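## Task

Pick up the cardboard tube on the desk and set it down on the floor of the tray that sits on the desk, entirely within the tray's walls. At the end the tray must still lie flat with nearly all of it resting on the desk, the gripper must have released the tube and the robot must have backed away. The tube must stay there without the robot holding it. The robot must not tip over or finish leaning.

## Robot and tools

ROBOT. A wheeled base with a vertical column, a tilting head and two six-joint arms (left, right), each ending in a two-finger gripper. Folded, as at the start, it measures 0.73 m long, 0.62 m wide and 1.88 m tall, with its front 0.40 m ahead of the column. The base cannot drive sideways. A loose object may occasionally get nudged by something.

FRAMES. Base frame: origin on the floor midway between the drive wheels, below the column; x forward, y left, z up. left_hand and right_hand are reported in this frame as the point where the fingers join (tips reach 8 mm past it); the hand's z axis is the finger direction (quat_wxyz rotates (0, 0, 1) onto it), its y axis runs along the opening. The odometry frame is the base frame at scene start. base_odometry only counts wheel rotation, so slip shows as travel; heading is positive leftward, -3.142 to 3.142.

execute_actions. Arguments: "actions", a list holding one action or none (empty = just report state and images), and "cameras", a list drawn from cam_head_left, cam_head_right, cam_left_wrist, cam_right_wrist, nav_camera, all (omitted, null or ["all"] gives every camera, [] gives none; an unknown name rejects the call). An action may have "base", "joints" and "speeds"; its motions begin together.
- base: exactly one key. translate_m is a relative drive in metres, forward positive, -3 to 3. rotate_rad is a relative turn in place in radians, counter-clockwise seen from above positive, -3.2 to 3.2. Both are offsets from the base's position in the latest state report.
- joints: one dictionary shared by both arms and the head, keyed by joint name, each value an absolute target. head_tilt_rad -0.61 to 1.308 (0 about level, positive tilts down). left_joint1_rad..left_joint6_rad and right_joint1_rad..right_joint6_rad in radians: joint1 -2.879 to 2.879, joint2 0 to 3.141, joint3 0 to 3.019, joint4 -1.692 to 1.57, joint5 -1.57 to 1.57, joint6 -2.094 to 2.094. left_gripper_m and right_gripper_m: fingertip gap in metres, 0 to 0.093. Tolerances for done: head 0.03, joints 1-6 0.045, 0.14, 0.09, 0.055, 0.03, 0.035, gripper 0.003. Joint1 turns about a shoulder axis pointing forward and tipped 0.524 rad upward; positive carries the hand forward, down and toward the robot's left. Joint5 swings the hand sideways, positive toward the robot's right; joint6 rolls it, positive clockwise viewed from behind.
- speeds: caps for this action only, translate_m 0.05 to 0.8 m/s, rotate_rad 0.1 to 1 rad/s (defaults are the maxima). They do not slow arms. A base move needing over 8.667 s is refused; no action exceeds 15 s.
A bad key or out-of-range number refuses the whole call. A joint you omit may keep pushing toward an older target.

ARM GEOMETRY (approximate). With joint1 at -1.57 (left) or 1.57 (right) and joints 5, 6 at 0, the arm moves in a vertical forward plane 0.23 m beside the column. Let a = joint2 - 0.35, b = 1.05 + joint2 - joint3, c = b - joint4 (c = 1.57 means fingers straight down). Hand ahead = 0.12 + 0.39 sin a + 0.38 cos b + 0.25 cos c; up = 1.46 + 0.39 cos a - 0.38 sin b - 0.25 sin c. Example: joints 2, 3, 4 = 0.93, 0.78, 0.14 give 0.60 m ahead, 1.21 m up. The real hand tends to sit up to 5 cm lower and nearer the column (about 12 cm with a heavy or far load); trust the reported hand position. Reach is roughly 1 m from the shoulder, lowest 0.47 m up at 0.3 m ahead; the floor is out of reach.

LOADS, fingers down: 3.2 kg near 0.4 m ahead at 0.65-1.2 m up; 2 kg to 0.6 m ahead at 0.65-1.25 m; 1 kg to 0.8 m at 0.9-1.2 m; 0.3 kg to 0.6 m at 0.65-1.6 m. Up to 0.2 kg with fingers only 0.35 rad below level. A grip holds about 2-6 kg.

GRIPPER. Fingers 7 cm long; outer width is opening +1 cm at tips, +5 cm at base; body 10 cm by 7 cm; the wrist camera sits 9 cm behind the tips and sticks out 11 cm on one side. To grasp, command a gap smaller than the object (off_target is then expected). A reading at least 0.002 m above the target means something is held. Changes under about 0.03 rad (0.08 for joints 2, 3) may not move a joint; for a gentle touch, step about 0.05 rad per call from your previous target.

wait: "seconds", 0 to 10; commands nothing, returns state and images.
zoom_image: "camera" and "region" [x0, y0, x1, y1] in pixels of that camera's latest full image, origin top-left, at most 504 by 504.
finished_scene: "scene" integer 1 to 2; final, reports success. Replying with no tool call ends everything.

RESULTS. base_status and joint_status: done, off_target (resting short, maybe still pushing), contact_stop (base only, a wheel stalled), time_out, not_followed, limit_stop_at_motor_heat. "joint command not followed" plus a cause line means a self-collision check blocked an arm; back each moved joint off 0.05 rad or more, or move the other arm away. on_its_own lists uncommanded behaviour; "held at" is a held target. motor_effort covers the two wheels in percent (bracket = peak). wheel_motors_off = 1 while wheels are disabled. If turned_by_wheels and turned_by_imu differ by over about 4 % and 0.05 rad, the base hit something or slipped. base_tilt is in degrees (forward, right). Joint torques and per-arm motor temperatures also appear. Camera calibration (K, distortion, T_world_to_cam) is supplied. A reported stop skips the rest of that reply's calls.

AVOID. Arms colliding or pressing on each other. Long hard pushing: a blocked arm keeps straining and heats up (MOTOR HOT at 85 C, fault and arm drop at 100 C); relieve it by commanding its current reported positions, though a loaded arm then sags about 1 cm per kg. After contact_stop reverse 0.05 m before turning. The desk top can slide over the base housing and strike the column; a drop of 0.5 degrees or more in forward tilt means leaning back, so reverse 0.05 m. Pushing about 3 s shuts the wheels off for 2 s. Do not drop, fling or knock objects, tip the tray, or tip the robot.

Each tool is called after ">>>" as name(argument=value, ...), one argument or row to a line, values as JSON.

## Session

I'll start by looking at the current state and camera images.

>>> execute_actions(
  actions=[],
)

Scene clock: 0.00 s.
Joint torques (N m, as the arm reports them, + toward a larger angle): no reading
Motor temperatures (°C, as the motors report them): left_arm=[30 28 29 28 29 30] | right_arm=[29 27 29 30 29 31]
base_odometry: x=+0.000 y=+0.000 heading=+0.000 (m, m, rad; odometry frame)
turned_by_wheels: +0.000 (rad since the last result)
turned_by_imu: +0.000 (rad since the last result)
base_tilt: forward=+0.0 right=+0.0 (deg)
base_status: not commanded
joint_positions: head_tilt_rad=+0.889 left_joint1_rad=-1.579 left_joint2_rad=+0.881 left_joint3_rad=+0.365 left_joint4_rad=-0.947 left_joint5_rad=+0.000 left_joint6_rad=+0.039 left_gripper_m=+0.094 right_joint1_rad=+1.569 right_joint2_rad=+0.865 right_joint3_rad=+0.399 right_joint4_rad=-0.974 right_joint5_rad=+0.039 right_joint6_rad=+0.039 right_gripper_m=+0.094
joint_status: not commanded
wheel_motors_off: 0
motor_effort: left_wheel=+0 right_wheel=+2 (%)
left_hand: x=+0.1247 y=+0.2231 z=+1.2602 quat_wxyz=(+0.452, -0.021, -0.892, +0.011) (m; base frame)
right_hand: x=+0.1421 y=-0.2325 z=+1.2595 quat_wxyz=(+0.441, -0.009, -0.897, +0.027) (m; base frame)
pictures: cam_head_left, cam_head_right, cam_left_wrist, cam_right_wrist, nav_camera
Images, in order (width x height): cam_head_left 896x504, cam_head_right 896x504, cam_left_wrist 504x504, cam_right_wrist 504x504, nav_camera 896x504.

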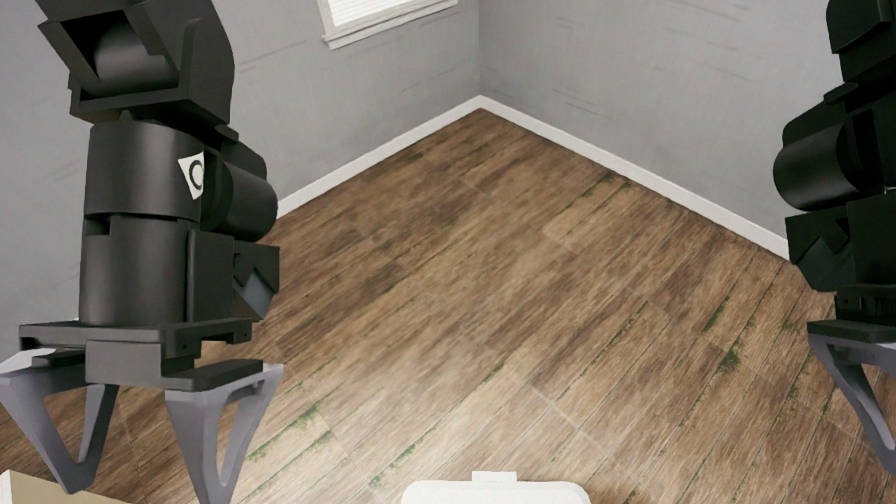

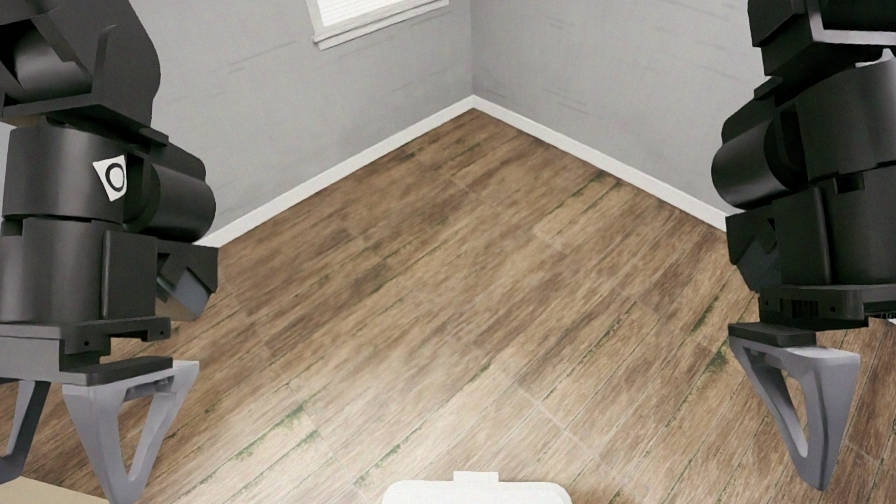

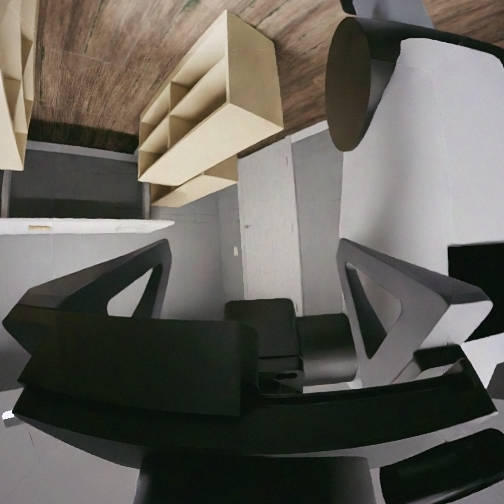

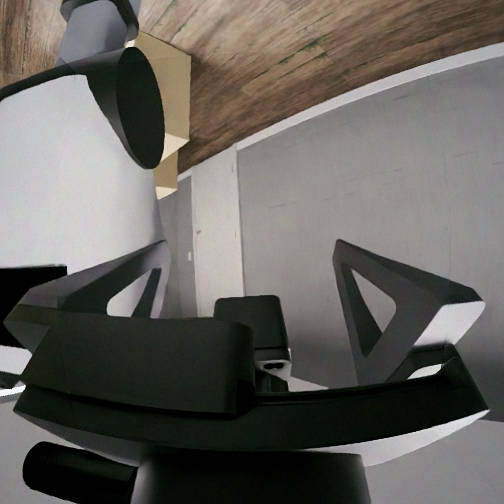

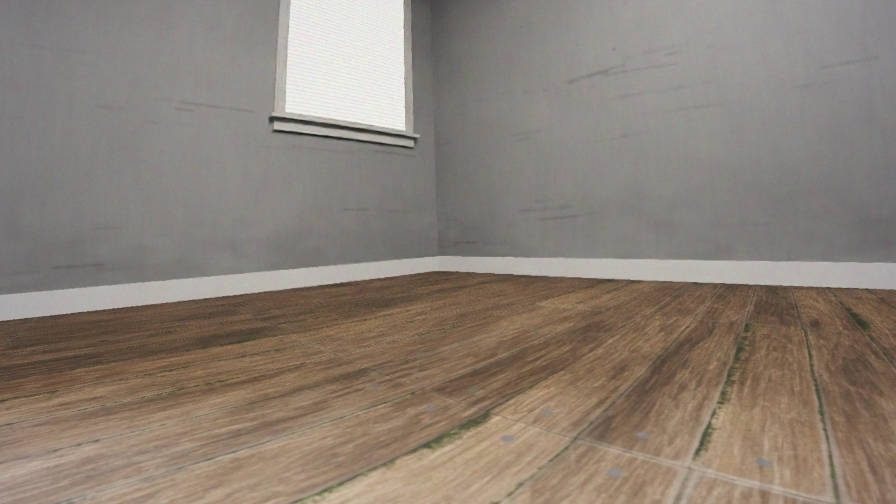

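>>> zoom_image(
  camera="cam_left_wrist",
  region=[0, 0, 300, 300],
)

Region (0, 0, 300, 300) of cam_left_wrist's 504x504 image, scaled by 1.680, with more detail than that image has.

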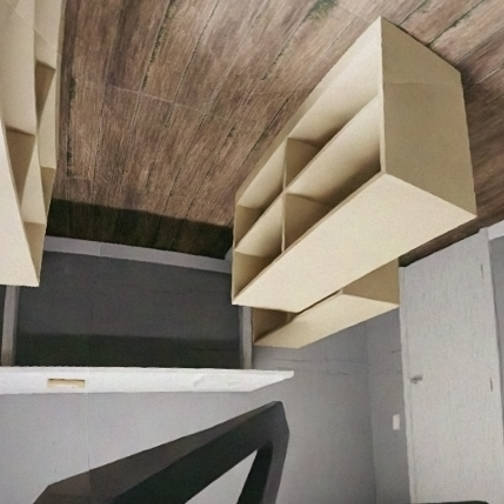

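>>> execute_actions(
  actions=[
    {"base": {"rotate_rad": 2.3}, "joints": {"head_tilt_rad": 0.6}},
  ],
)

Scene clock: 28.83 s.
Joint torques (N m, as the arm reports them, + toward a larger angle): left_arm=[-0.59 -7.69 -0.97 -1.2  -0.07  0.04] | right_arm=[ 1.47 -4.55 -0.85 -1.41 -0.03  0.  ]
Motor temperatures (°C, as the motors report them): left_arm=[30 28 29 28 29 30] | right_arm=[29 28 29 30 29 31]
base_odometry: x=+0.000 y=+0.000 heading=+2.299 (m, m, rad; odometry frame)
turned_by_wheels: +2.299 (rad since the last result)
turned_by_imu: +2.297 (rad since the last result)
base_tilt: forward=+0.0 right=+0.0 (deg)
base_status: done
joint_positions: head_tilt_rad=+0.618 left_joint1_rad=-1.579 left_joint2_rad=+0.881 left_joint3_rad=+0.365 left_joint4_rad=-0.947 left_joint5_rad=+0.000 left_joint6_rad=+0.039 left_gripper_m=+0.094 right_joint1_rad=+1.569 right_joint2_rad=+0.865 right_joint3_rad=+0.399 right_joint4_rad=-0.974 right_joint5_rad=+0.039 right_joint6_rad=+0.039 right_gripper_m=+0.094
joint_status: all done
wheel_motors_off: 0
motor_effort: left_wheel=-5(46) right_wheel=+6(37) (%)
left_hand: x=+0.1247 y=+0.2231 z=+1.2602 quat_wxyz=(+0.452, -0.021, -0.892, +0.011) (m; base frame)
right_hand: x=+0.1421 y=-0.2325 z=+1.2595 quat_wxyz=(+0.441, -0.009, -0.897, +0.027) (m; base frame)
pictures: cam_head_left, cam_head_right, cam_left_wrist, cam_right_wrist, nav_camera
camera_calibration (this result's frames):
cam_head_left: T_world_to_cam=[[0.0579418, -0.996246, -0.0643127, 0.122717], [-0.563329, 0.0205578, -0.825977, 1.29741], [0.824199, 0.0840878, -0.560023, 0.738484], [0, 0, 0, 1]] pos_world=[0.115102, 0.0334868, 1.49309]
cam_head_right: T_world_to_cam=[[0.0577719, -0.996837, -0.0545694, 0.0570233], [-0.562959, 0.0126122, -0.826389, 1.29862], [0.824464, 0.0784623, -0.560449, 0.735752], [0, 0, 0, 1]] pos_world=[0.121175, -0.0172644, 1.48863]
Images, in order (width x height): cam_head_left 896x504, cam_head_right 896x504, cam_left_wrist 504x504, cam_right_wrist 504x504, nav_camera 896x504.

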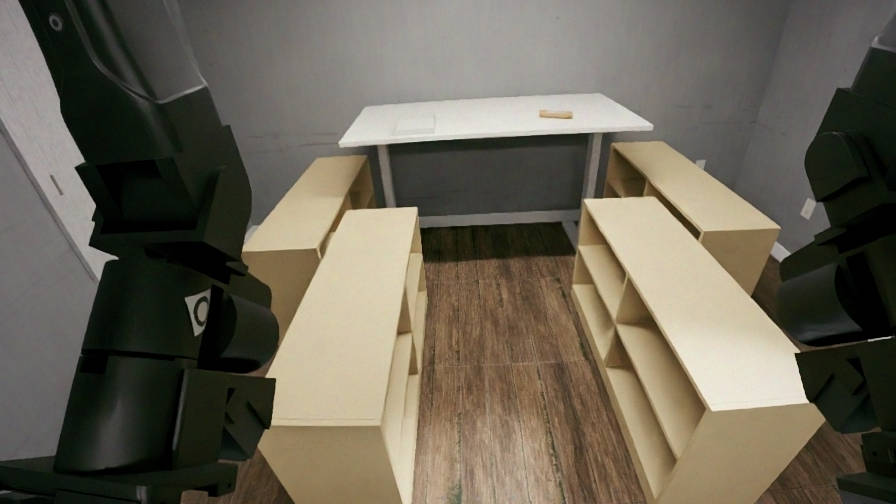

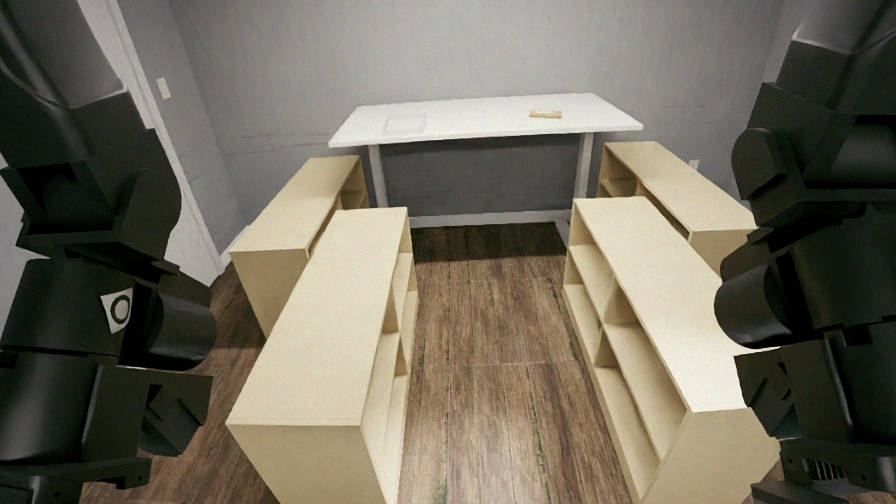

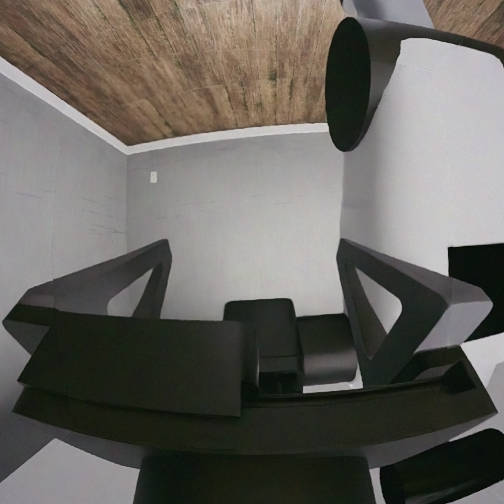

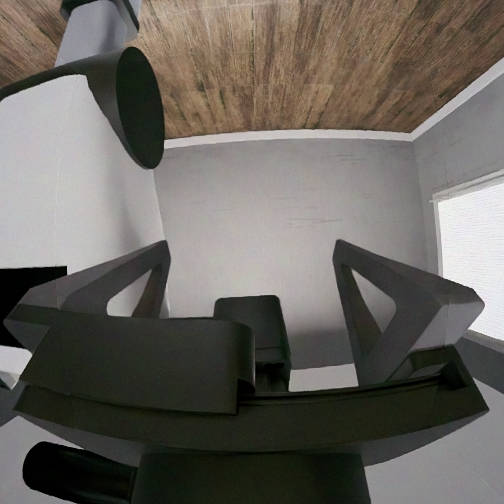

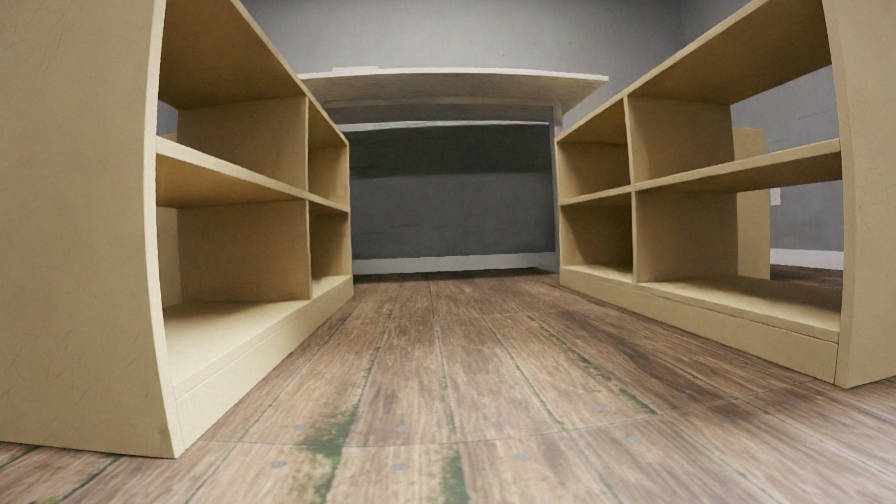

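>>> zoom_image(
  camera="cam_head_left",
  region=[320, 70, 680, 270],
)

>>> zoom_image(
  camera="cam_head_left",
  region=[360, 180, 720, 504],
)

Region (320, 70, 680, 270) of cam_head_left's 896x504 image, scaled by 1.400, with more detail than that image has.

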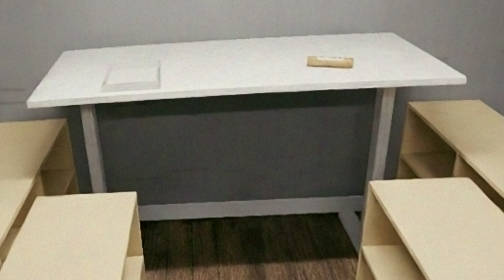

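Region (360, 180, 720, 504) of cam_head_left's 896x504 image, scaled by 1.400, with more detail than that image has; it fills the top 454 rows of this view, and the rest is white.

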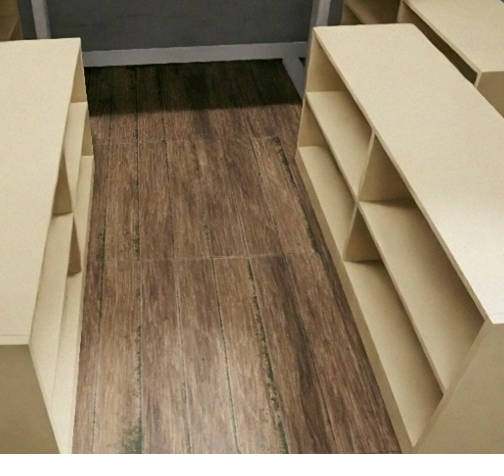

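>>> execute_actions(
  actions=[
    {"base": {"rotate_rad": -0.55}, "joints": {"head_tilt_rad": 1.3}},
  ],
  cameras=["cam_head_left", "nav_camera"],
)

>>> execute_actions(
  actions=[
    {"base": {"translate_m": 0.27}},
  ],
  cameras=["cam_head_left"],
)

>>> execute_actions(
  actions=[
    {"base": {"rotate_rad": 0.59}, "joints": {"head_tilt_rad": 0.9}},
  ],
  cameras=["cam_head_left", "cam_head_right", "nav_camera"],
)

Scene clock: 125.30 s.
Joint torques (N m, as the arm reports them, + toward a larger angle): left_arm=[-0.72 -7.79 -1.   -1.18 -0.07  0.04] | right_arm=[ 2.   -4.89 -0.96 -1.31 -0.01  0.01]
Motor temperatures (°C, as the motors report them): left_arm=[30 29 29 28 29 30] | right_arm=[29 28 29 30 29 31]
base_odometry: x=+0.000 y=+0.000 heading=+1.750 (m, m, rad; odometry frame)
turned_by_wheels: -0.549 (rad since the last result)
turned_by_imu: -0.553 (rad since the last result)
base_tilt: forward=+0.0 right=+0.0 (deg)
base_status: done
joint_positions: head_tilt_rad=+1.296 left_joint1_rad=-1.579 left_joint2_rad=+0.881 left_joint3_rad=+0.365 left_joint4_rad=-0.947 left_joint5_rad=+0.000 left_joint6_rad=+0.039 left_gripper_m=+0.094 right_joint1_rad=+1.569 right_joint2_rad=+0.865 right_joint3_rad=+0.399 right_joint4_rad=-0.974 right_joint5_rad=+0.039 right_joint6_rad=+0.039 right_gripper_m=+0.094
joint_status: all done
wheel_motors_off: 0
motor_effort: left_wheel=+2(21) right_wheel=-4(25) (%)
left_hand: x=+0.1247 y=+0.2231 z=+1.2602 quat_wxyz=(+0.452, -0.021, -0.892, +0.011) (m; base frame)
right_hand: x=+0.1421 y=-0.2325 z=+1.2595 quat_wxyz=(+0.441, -0.009, -0.897, +0.027) (m; base frame)
pictures: cam_head_left, nav_camera
camera_calibration (this result's frames):
cam_head_left: T_world_to_cam=[[0.00471594, -0.996246, -0.0864357, 0.159448], [-0.957059, 0.0205578, -0.289163, 0.490406], [0.289854, 0.0840878, -0.95337, 1.37096], [0, 0, 0, 1]] pos_world=[0.071218, 0.0334868, 1.46262]
Images, in order (width x height): cam_head_left 896x504, nav_camera 896x504.

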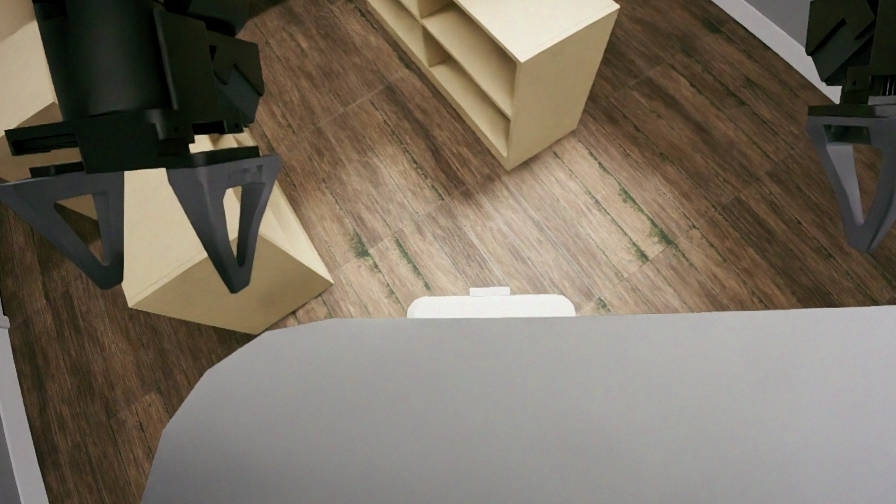

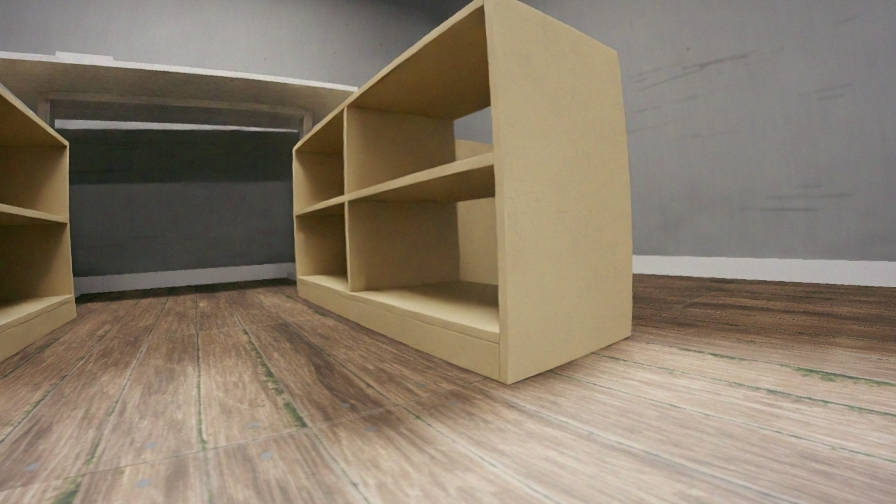

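Scene clock: 127.17 s.
Joint torques (N m, as the arm reports them, + toward a larger angle): left_arm=[-0.65 -8.13 -1.12 -1.16 -0.06  0.04] | right_arm=[ 1.75 -4.8  -0.87 -1.44 -0.01  0.01]
Motor temperatures (°C, as the motors report them): left_arm=[30 29 29 28 29 30] | right_arm=[29 28 29 30 29 31]
base_odometry: x=-0.048 y=+0.266 heading=+1.753 (m, m, rad; odometry frame)
turned_by_wheels: +0.003 (rad since the last result)
turned_by_imu: +0.002 (rad since the last result)
base_tilt: forward=+0.0 right=+0.0 (deg)
base_status: done
joint_positions: head_tilt_rad=+1.298 left_joint1_rad=-1.579 left_joint2_rad=+0.881 left_joint3_rad=+0.367 left_joint4_rad=-0.947 left_joint5_rad=+0.000 left_joint6_rad=+0.039 left_gripper_m=+0.094 right_joint1_rad=+1.569 right_joint2_rad=+0.865 right_joint3_rad=+0.402 right_joint4_rad=-0.974 right_joint5_rad=+0.039 right_joint6_rad=+0.039 right_gripper_m=+0.094
joint_status: not commanded
wheel_motors_off: 0
motor_effort: left_wheel=+1(67) right_wheel=-1(63) (%)
left_hand: x=+0.1257 y=+0.2231 z=+1.2598 quat_wxyz=(+0.451, -0.021, -0.892, +0.011) (m; base frame)
right_hand: x=+0.1433 y=-0.2325 z=+1.2591 quat_wxyz=(+0.440, -0.009, -0.897, +0.027) (m; base frame)
pictures: cam_head_left
camera_calibration (this result's frames):
cam_head_left: T_world_to_cam=[[0.0046169, -0.996246, -0.0864411, 0.159461], [-0.95739, 0.0205578, -0.288066, 0.488733], [0.288762, 0.0840878, -0.953701, 1.37152], [0, 0, 0, 1]] pos_world=[0.0711293, 0.0334868, 1.46259]
Images, in order (width x height): cam_head_left 896x504.

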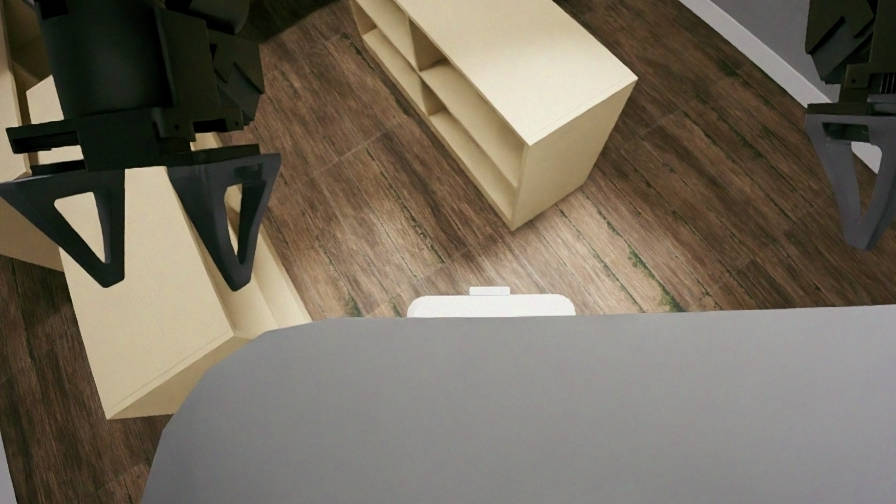

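Scene clock: 129.30 s.
Joint torques (N m, as the arm reports them, + toward a larger angle): left_arm=[-0.81 -8.02 -1.19 -1.26 -0.08  0.03] | right_arm=[ 1.59 -4.77 -0.93 -1.32 -0.02  0.01]
Motor temperatures (°C, as the motors report them): left_arm=[30 29 29 28 29 30] | right_arm=[29 28 29 30 29 31]
base_odometry: x=-0.048 y=+0.266 heading=+2.342 (m, m, rad; odometry frame)
turned_by_wheels: +0.589 (rad since the last result)
turned_by_imu: +0.586 (rad since the last result)
base_tilt: forward=+0.0 right=+0.0 (deg)
base_status: done
joint_positions: head_tilt_rad=+0.915 left_joint1_rad=-1.579 left_joint2_rad=+0.881 left_joint3_rad=+0.367 left_joint4_rad=-0.947 left_joint5_rad=+0.000 left_joint6_rad=+0.039 left_gripper_m=+0.094 right_joint1_rad=+1.569 right_joint2_rad=+0.865 right_joint3_rad=+0.400 right_joint4_rad=-0.974 right_joint5_rad=+0.039 right_joint6_rad=+0.039 right_gripper_m=+0.094
joint_status: all done
wheel_motors_off: 0
motor_effort: left_wheel=-5(54) right_wheel=+6(39) (%)
left_hand: x=+0.1257 y=+0.2231 z=+1.2598 quat_wxyz=(+0.451, -0.021, -0.892, +0.011) (m; base frame)
right_hand: x=+0.1427 y=-0.2325 z=+1.2593 quat_wxyz=(+0.441, -0.009, -0.897, +0.027) (m; base frame)
pictures: cam_head_left, cam_head_right, nav_camera
camera_calibration (this result's frames):
cam_head_left: T_world_to_cam=[[0.0365506, -0.996246, -0.0784693, 0.145587], [-0.780653, 0.0205578, -0.624626, 0.998199], [0.623894, 0.0840878, -0.776972, 1.0826], [0, 0, 0, 1]] pos_world=[0.0984975, 0.0334868, 1.47607]
cam_head_right: T_world_to_cam=[[0.0392435, -0.996837, -0.0691039, 0.0803329], [-0.78042, 0.0126122, -0.625128, 0.999554], [0.624023, 0.0784623, -0.777457, 1.07997], [0, 0, 0, 1]] pos_world=[0.102996, -0.0172644, 1.47003]
Images, in order (width x height): cam_head_left 896x504, cam_head_right 896x504, nav_camera 896x504.

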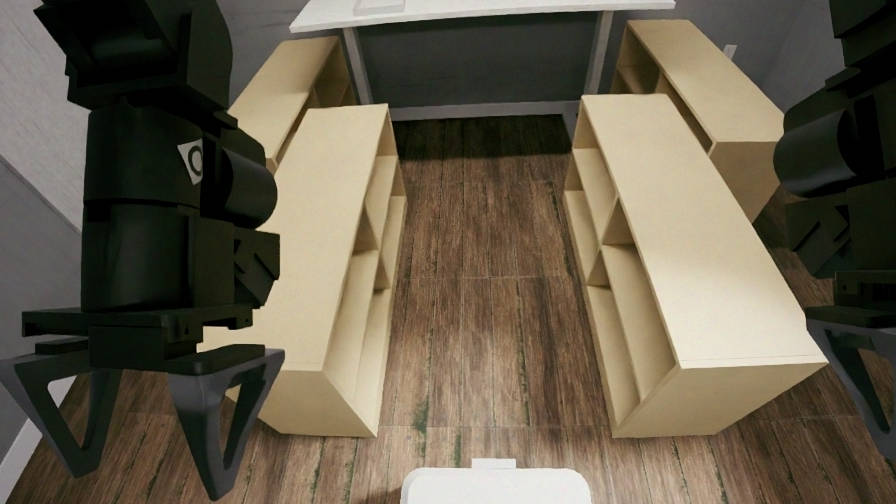

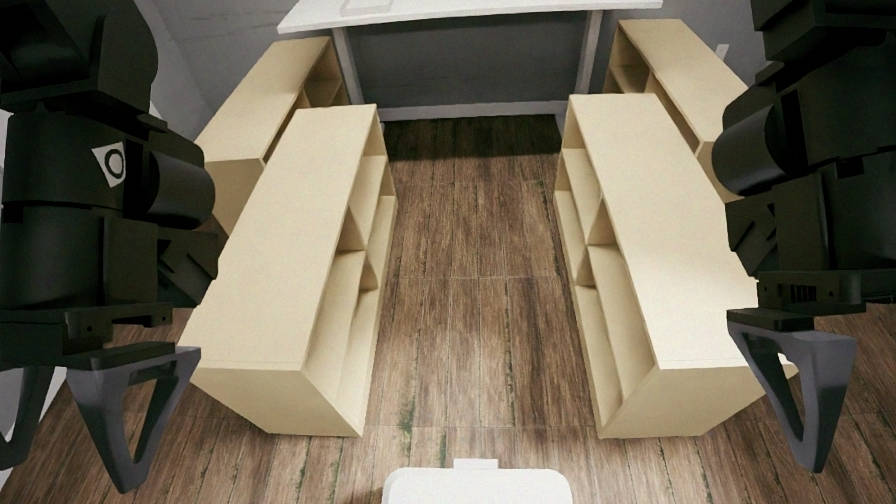

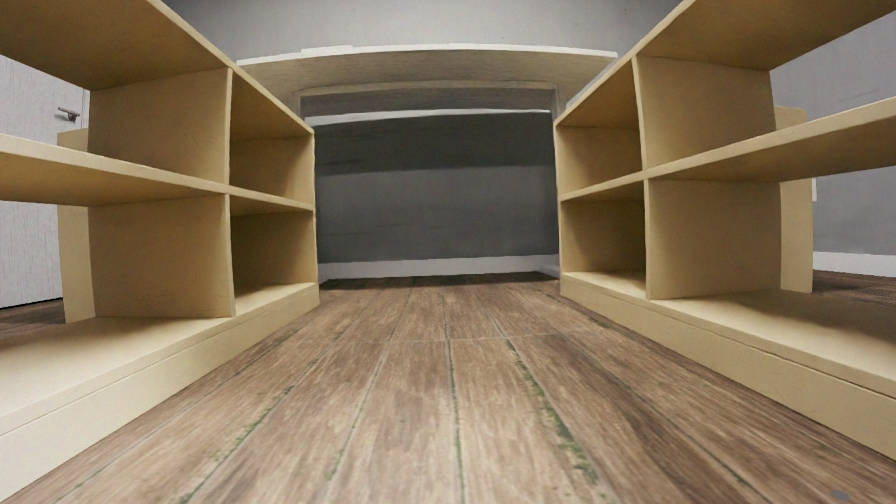

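>>> execute_actions(
  actions=[
    {"base": {"translate_m": 1.3}, "joints": {"head_tilt_rad": 0.75}},
  ],
  cameras=["cam_head_left", "cam_head_right", "nav_camera"],
)

Scene clock: 159.30 s.
Joint torques (N m, as the arm reports them, + toward a larger angle): left_arm=[-0.83 -7.2  -1.05 -1.07 -0.06  0.02] | right_arm=[ 1.79 -4.53 -0.98 -1.45 -0.02  0.01]
Motor temperatures (°C, as the motors report them): left_arm=[30 29 29 28 29 30] | right_arm=[29 28 29 30 29 31]
base_odometry: x=-0.955 y=+1.198 heading=+2.343 (m, m, rad; odometry frame)
turned_by_wheels: +0.001 (rad since the last result)
turned_by_imu: -0.003 (rad since the last result)
base_tilt: forward=+0.0 right=+0.0 (deg)
base_status: done
joint_positions: head_tilt_rad=+0.766 left_joint1_rad=-1.579 left_joint2_rad=+0.881 left_joint3_rad=+0.366 left_joint4_rad=-0.947 left_joint5_rad=+0.000 left_joint6_rad=+0.039 left_gripper_m=+0.094 right_joint1_rad=+1.569 right_joint2_rad=+0.865 right_joint3_rad=+0.400 right_joint4_rad=-0.974 right_joint5_rad=+0.039 right_joint6_rad=+0.039 right_gripper_m=+0.094
joint_status: all done
wheel_motors_off: 0
motor_effort: left_wheel=+1(54) right_wheel=-1(61) (%)
left_hand: x=+0.1249 y=+0.2231 z=+1.2601 quat_wxyz=(+0.452, -0.021, -0.892, +0.011) (m; base frame)
right_hand: x=+0.1427 y=-0.2325 z=+1.2593 quat_wxyz=(+0.441, -0.009, -0.897, +0.027) (m; base frame)
pictures: cam_head_left, cam_head_right, nav_camera
camera_calibration (this result's frames):
cam_head_left: T_world_to_cam=[[0.0478262, -0.996246, -0.0721528, 0.135296], [-0.678955, 0.0205578, -0.733892, 1.16138], [0.732621, 0.0840878, -0.675423, 0.920779], [0, 0, 0, 1]] pos_world=[0.107474, 0.0334868, 1.48401]
cam_head_right: T_world_to_cam=[[0.0490948, -0.996837, -0.0624909, 0.0696563], [-0.678649, 0.0126122, -0.734354, 1.16267], [0.73282, 0.0784623, -0.675884, 0.918103], [0, 0, 0, 1]] pos_world=[0.112823, -0.0172644, 1.4787]
Images, in order (width x height): cam_head_left 896x504, cam_head_right 896x504, nav_camera 896x504.

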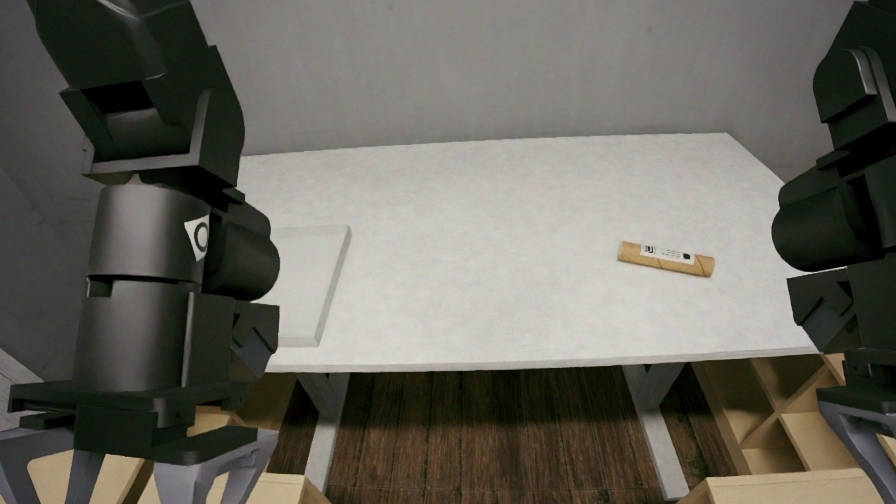

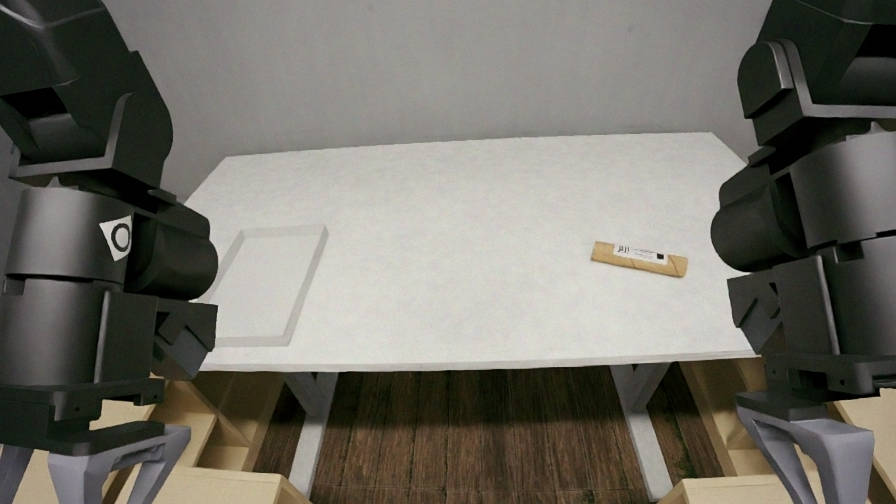

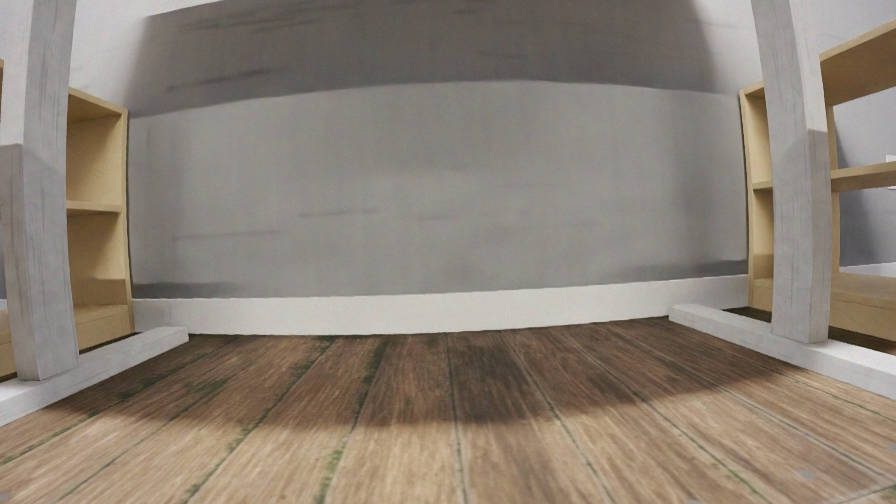

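>>> zoom_image(
  camera="cam_head_left",
  region=[600, 220, 740, 300],
)

>>> zoom_image(
  camera="cam_head_right",
  region=[570, 220, 710, 300],
)

>>> zoom_image(
  camera="cam_head_right",
  region=[170, 200, 370, 380],
)

>>> zoom_image(
  camera="cam_head_left",
  region=[200, 200, 400, 380],
)

Region (600, 220, 740, 300) of cam_head_left's 896x504 image, scaled by 3.600, with more detail than that image has; it fills the top 288 rows of this view, and the rest is white.

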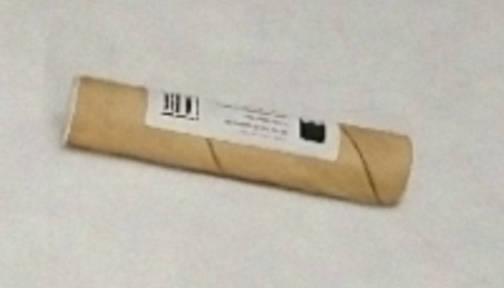

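Region (570, 220, 710, 300) of cam_head_right's 896x504 image, scaled by 3.600, with more detail than that image has; it fills the top 288 rows of this view, and the rest is white.

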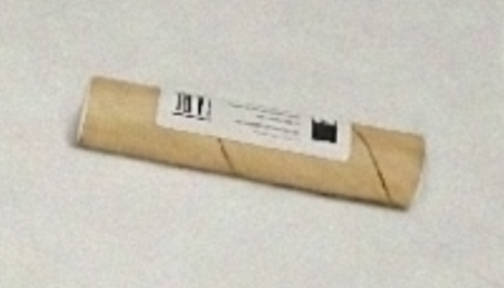

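Region (170, 200, 370, 380) of cam_head_right's 896x504 image, scaled by 2.520, with more detail than that image has; it fills the top 454 rows of this view, and the rest is white.

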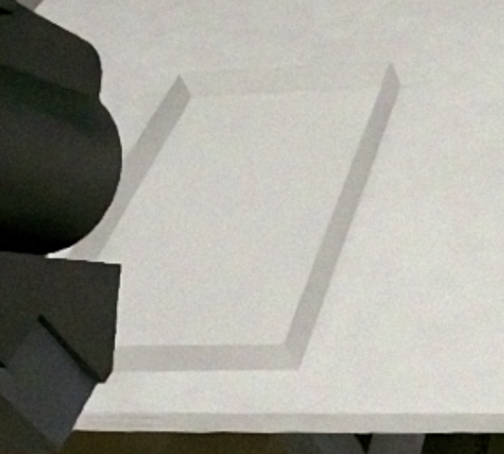

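Region (200, 200, 400, 380) of cam_head_left's 896x504 image, scaled by 2.520, with more detail than that image has; it fills the top 454 rows of this view, and the rest is white.

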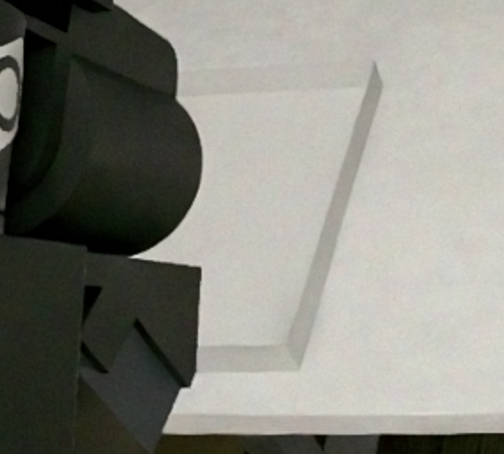

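>>> execute_actions(
  actions=[
    {"base": {"translate_m": 0.12}, "joints": {"left_joint2_rad": 1.4, "left_joint3_rad": 1.6, "left_joint4_rad": -0.62, "left_joint6_rad": 1.13, "head_tilt_rad": 0.85}},
  ],
  cameras=["cam_head_left", "cam_head_right", "cam_left_wrist"],
)

Scene clock: 281.00 s.
Joint torques (N m, as the arm reports them, + toward a larger angle): left_arm=[ -0.96 -24.03   6.98   0.72   0.02   0.12] | right_arm=[ 1.64 -4.63 -0.76 -1.4  -0.02  0.01]
Motor temperatures (°C, as the motors report them): left_arm=[30 29 29 28 29 30] | right_arm=[29 29 29 30 29 31]
base_odometry: x=-1.038 y=+1.284 heading=+2.343 (m, m, rad; odometry frame)
turned_by_wheels: +0.001 (rad since the last result)
turned_by_imu: -0.001 (rad since the last result)
base_tilt: forward=+0.0 right=+0.0 (deg)
base_status: done
joint_positions: head_tilt_rad=+0.852 left_joint1_rad=-1.579 left_joint2_rad=+1.400 left_joint3_rad=+1.583 left_joint4_rad=-0.626 left_joint5_rad=+0.000 left_joint6_rad=+1.121 left_gripper_m=+0.094 right_joint1_rad=+1.569 right_joint2_rad=+0.864 right_joint3_rad=+0.401 right_joint4_rad=-0.974 right_joint5_rad=+0.039 right_joint6_rad=+0.039 right_gripper_m=+0.094
joint_status: all done
wheel_motors_off: 0
motor_effort: left_wheel=-1(35) right_wheel=-1(37) (%)
left_hand: x=+0.7258 y=+0.2198 z=+1.1104 quat_wxyz=(-0.036, -0.533, -0.845, -0.018) (m; base frame)
right_hand: x=+0.1430 y=-0.2325 z=+1.2592 quat_wxyz=(+0.440, -0.009, -0.897, +0.027) (m; base frame)
pictures: cam_head_left, cam_head_right, cam_left_wrist
camera_calibration (this result's frames):
cam_head_left: T_world_to_cam=[[0.0414214, -0.996246, -0.0760108, 0.141558], [-0.739753, 0.0205578, -0.672564, 1.06998], [0.671602, 0.0840878, -0.736125, 1.01731], [0, 0, 0, 1]] pos_world=[0.102428, 0.0334868, 1.47926]
cam_head_right: T_world_to_cam=[[0.0435189, -0.996837, -0.0664944, 0.0761005], [-0.739489, 0.0126122, -0.673051, 1.07131], [0.671761, 0.0784623, -0.736601, 1.01466], [0, 0, 0, 1]] pos_world=[0.107299, -0.0172644, 1.47351]
cam_left_wrist: T_world_to_cam=[[-0.907297, -0.412791, -0.080101, 0.843285], [-0.383513, 0.734242, 0.560185, -0.497886], [-0.172426, 0.538974, -0.824486, 1.04847], [0, 0, 0, 1]] pos_world=[0.754947, 0.148571, 1.21091]
Images, in order (width x height): cam_head_left 896x504, cam_head_right 896x504, cam_left_wrist 504x504.

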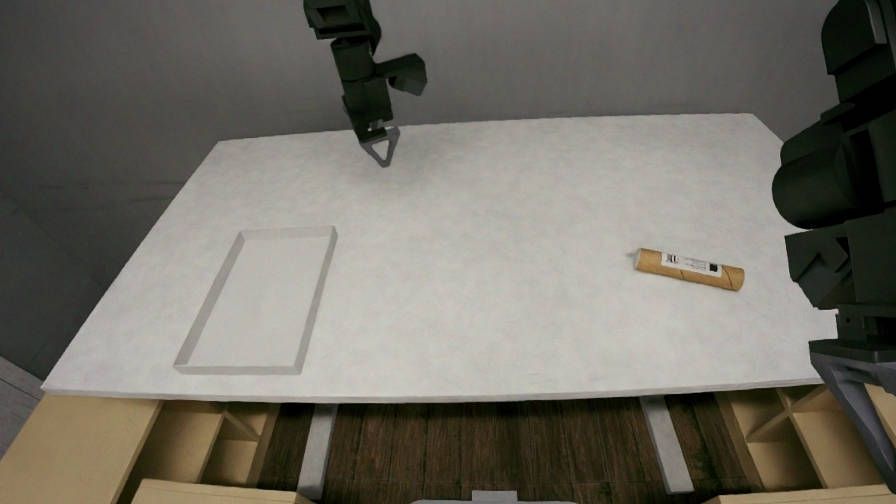

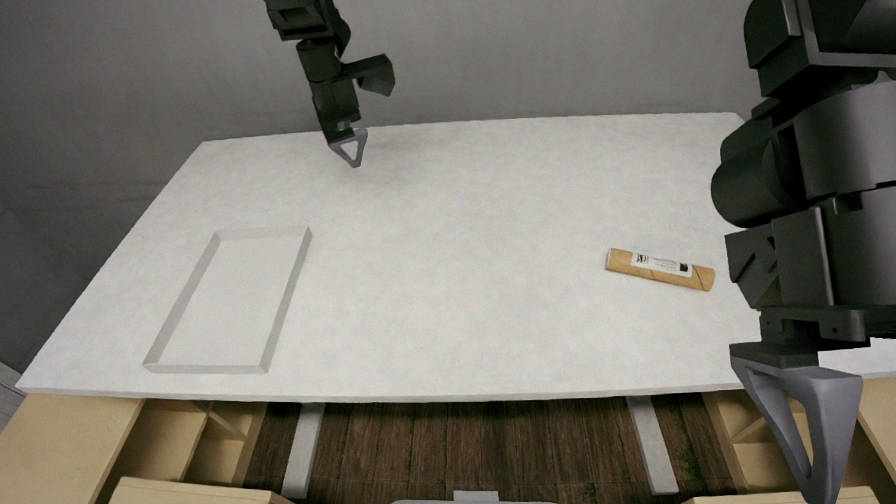

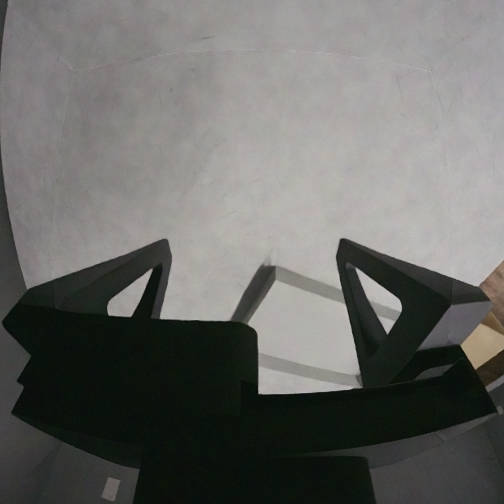

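>>> zoom_image(
  camera="cam_head_left",
  region=[160, 210, 360, 400],
)

>>> zoom_image(
  camera="cam_head_left",
  region=[620, 230, 760, 310],
)

>>> zoom_image(
  camera="cam_left_wrist",
  region=[200, 220, 400, 400],
)

Region (160, 210, 360, 400) of cam_head_left's 896x504 image, scaled by 2.520, with more detail than that image has; it fills the top 479 rows of this view, and the rest is white.

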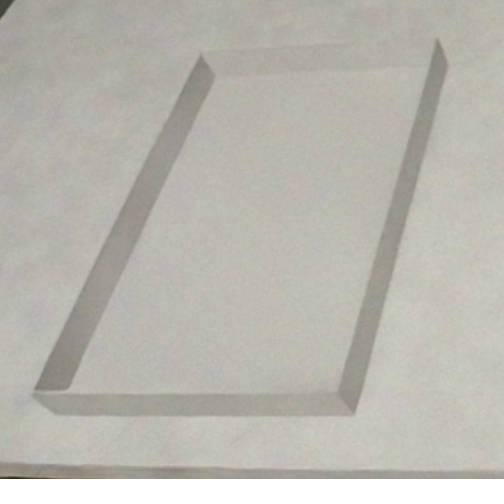

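Region (620, 230, 760, 310) of cam_head_left's 896x504 image, scaled by 3.600, with more detail than that image has; it fills the top 288 rows of this view, and the rest is white.

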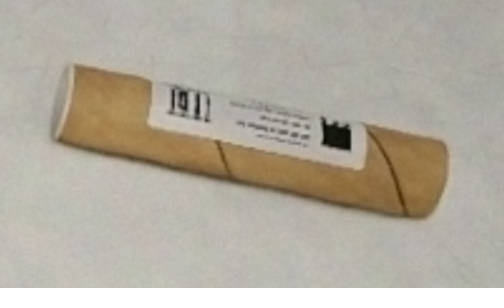

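Region (200, 220, 400, 400) of cam_left_wrist's 504x504 image, scaled by 2.520, with more detail than that image has; it fills the top 454 rows of this view, and the rest is white.

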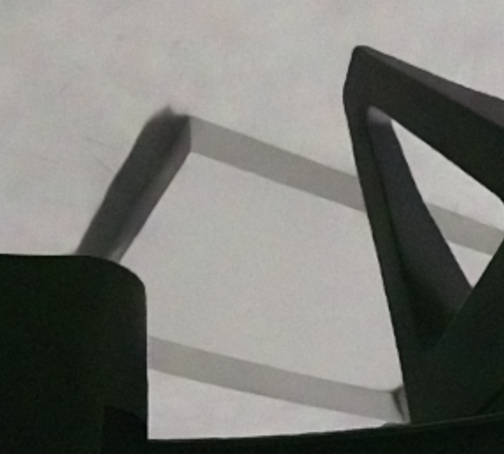

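>>> execute_actions(
  actions=[
    {"base": {"rotate_rad": -0.42}, "joints": {"left_joint1_rad": -2.167, "left_joint2_rad": 1.67, "left_joint3_rad": 1.69, "left_joint4_rad": -0.62, "left_joint5_rad": -0.508, "left_joint6_rad": 1.13}},
  ],
  cameras=["cam_head_left", "cam_head_right", "cam_left_wrist"],
)

Scene clock: 329.20 s.
Joint torques (N m, as the arm reports them, + toward a larger angle): left_arm=[ -7.15 -23.29   4.96   0.35  -0.14   0.13] | right_arm=[ 1.7  -4.65 -0.79 -1.33 -0.02  0.01]
Motor temperatures (°C, as the motors report them): left_arm=[30 34 32 28 29 30] | right_arm=[29 29 29 30 29 31]
base_odometry: x=-1.039 y=+1.284 heading=+1.925 (m, m, rad; odometry frame)
turned_by_wheels: -0.419 (rad since the last result)
turned_by_imu: -0.419 (rad since the last result)
base_tilt: forward=+0.0 right=+0.0 (deg)
base_status: done
joint_positions: head_tilt_rad=+0.852 left_joint1_rad=-2.187 left_joint2_rad=+1.689 left_joint3_rad=+1.681 left_joint4_rad=-0.621 left_joint5_rad=-0.504 left_joint6_rad=+1.122 left_gripper_m=+0.094 right_joint1_rad=+1.569 right_joint2_rad=+0.864 right_joint3_rad=+0.400 right_joint4_rad=-0.974 right_joint5_rad=+0.039 right_joint6_rad=+0.039 right_gripper_m=+0.094
joint_status: all done
wheel_motors_off: 0
motor_effort: left_wheel=+4(43) right_wheel=-5(64) (%)
left_hand: x=+0.6232 y=-0.1109 z=+1.0577 quat_wxyz=(+0.001, -0.670, -0.742, +0.012) (m; base frame)
right_hand: x=+0.1428 y=-0.2325 z=+1.2593 quat_wxyz=(+0.440, -0.009, -0.897, +0.027) (m; base frame)
pictures: cam_head_left, cam_head_right, cam_left_wrist
camera_calibration (this result's frames):
cam_head_left: T_world_to_cam=[[0.0414214, -0.996246, -0.0760108, 0.141558], [-0.739753, 0.0205578, -0.672564, 1.06998], [0.671602, 0.0840878, -0.736125, 1.01731], [0, 0, 0, 1]] pos_world=[0.102428, 0.0334868, 1.47926]
cam_head_right: T_world_to_cam=[[0.043519, -0.996837, -0.0664944, 0.0761005], [-0.739489, 0.0126122, -0.673051, 1.07131], [0.671761, 0.0784623, -0.736601, 1.01466], [0, 0, 0, 1]] pos_world=[0.107299, -0.0172644, 1.47351]
cam_left_wrist: T_world_to_cam=[[-0.996701, -0.0807231, 0.00837538, 0.608475], [-0.0607379, 0.8104, 0.58272, -0.481524], [-0.0538264, 0.580289, -0.81263, 1.0837], [0, 0, 0, 1]] pos_world=[0.635552, -0.189515, 1.15614]
Images, in order (width x height): cam_head_left 896x504, cam_head_right 896x504, cam_left_wrist 504x504.

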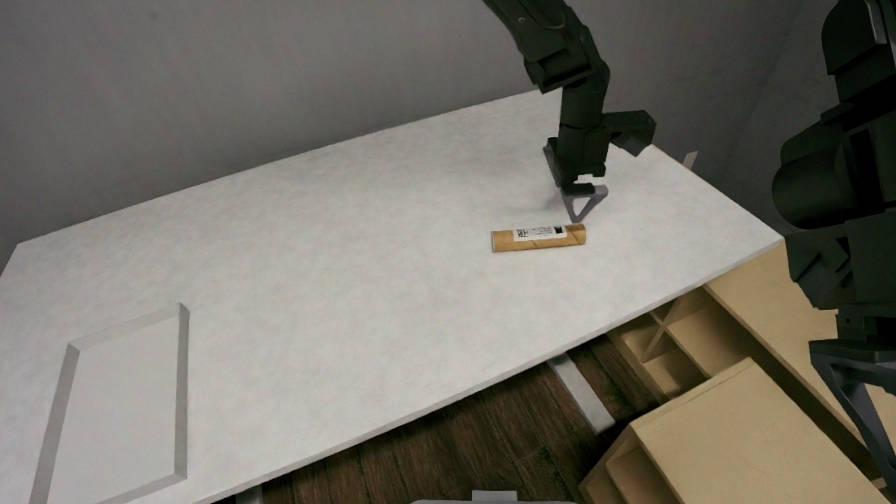

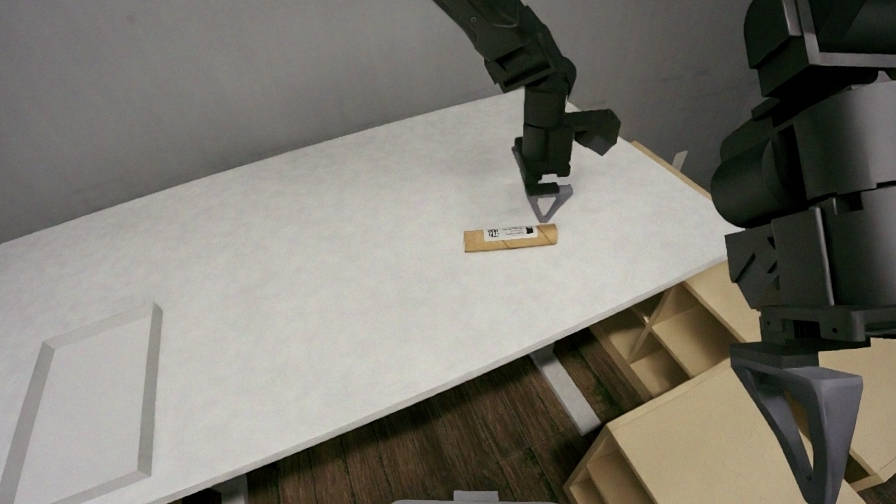

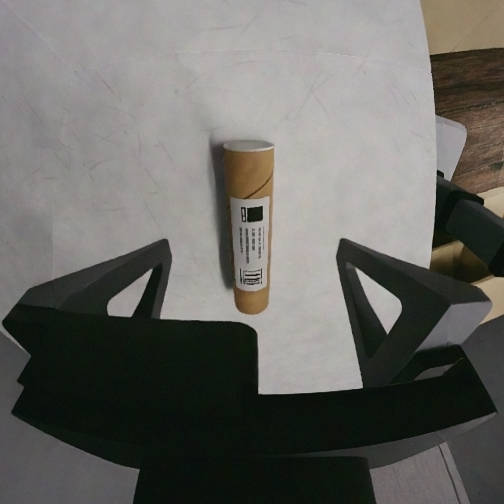

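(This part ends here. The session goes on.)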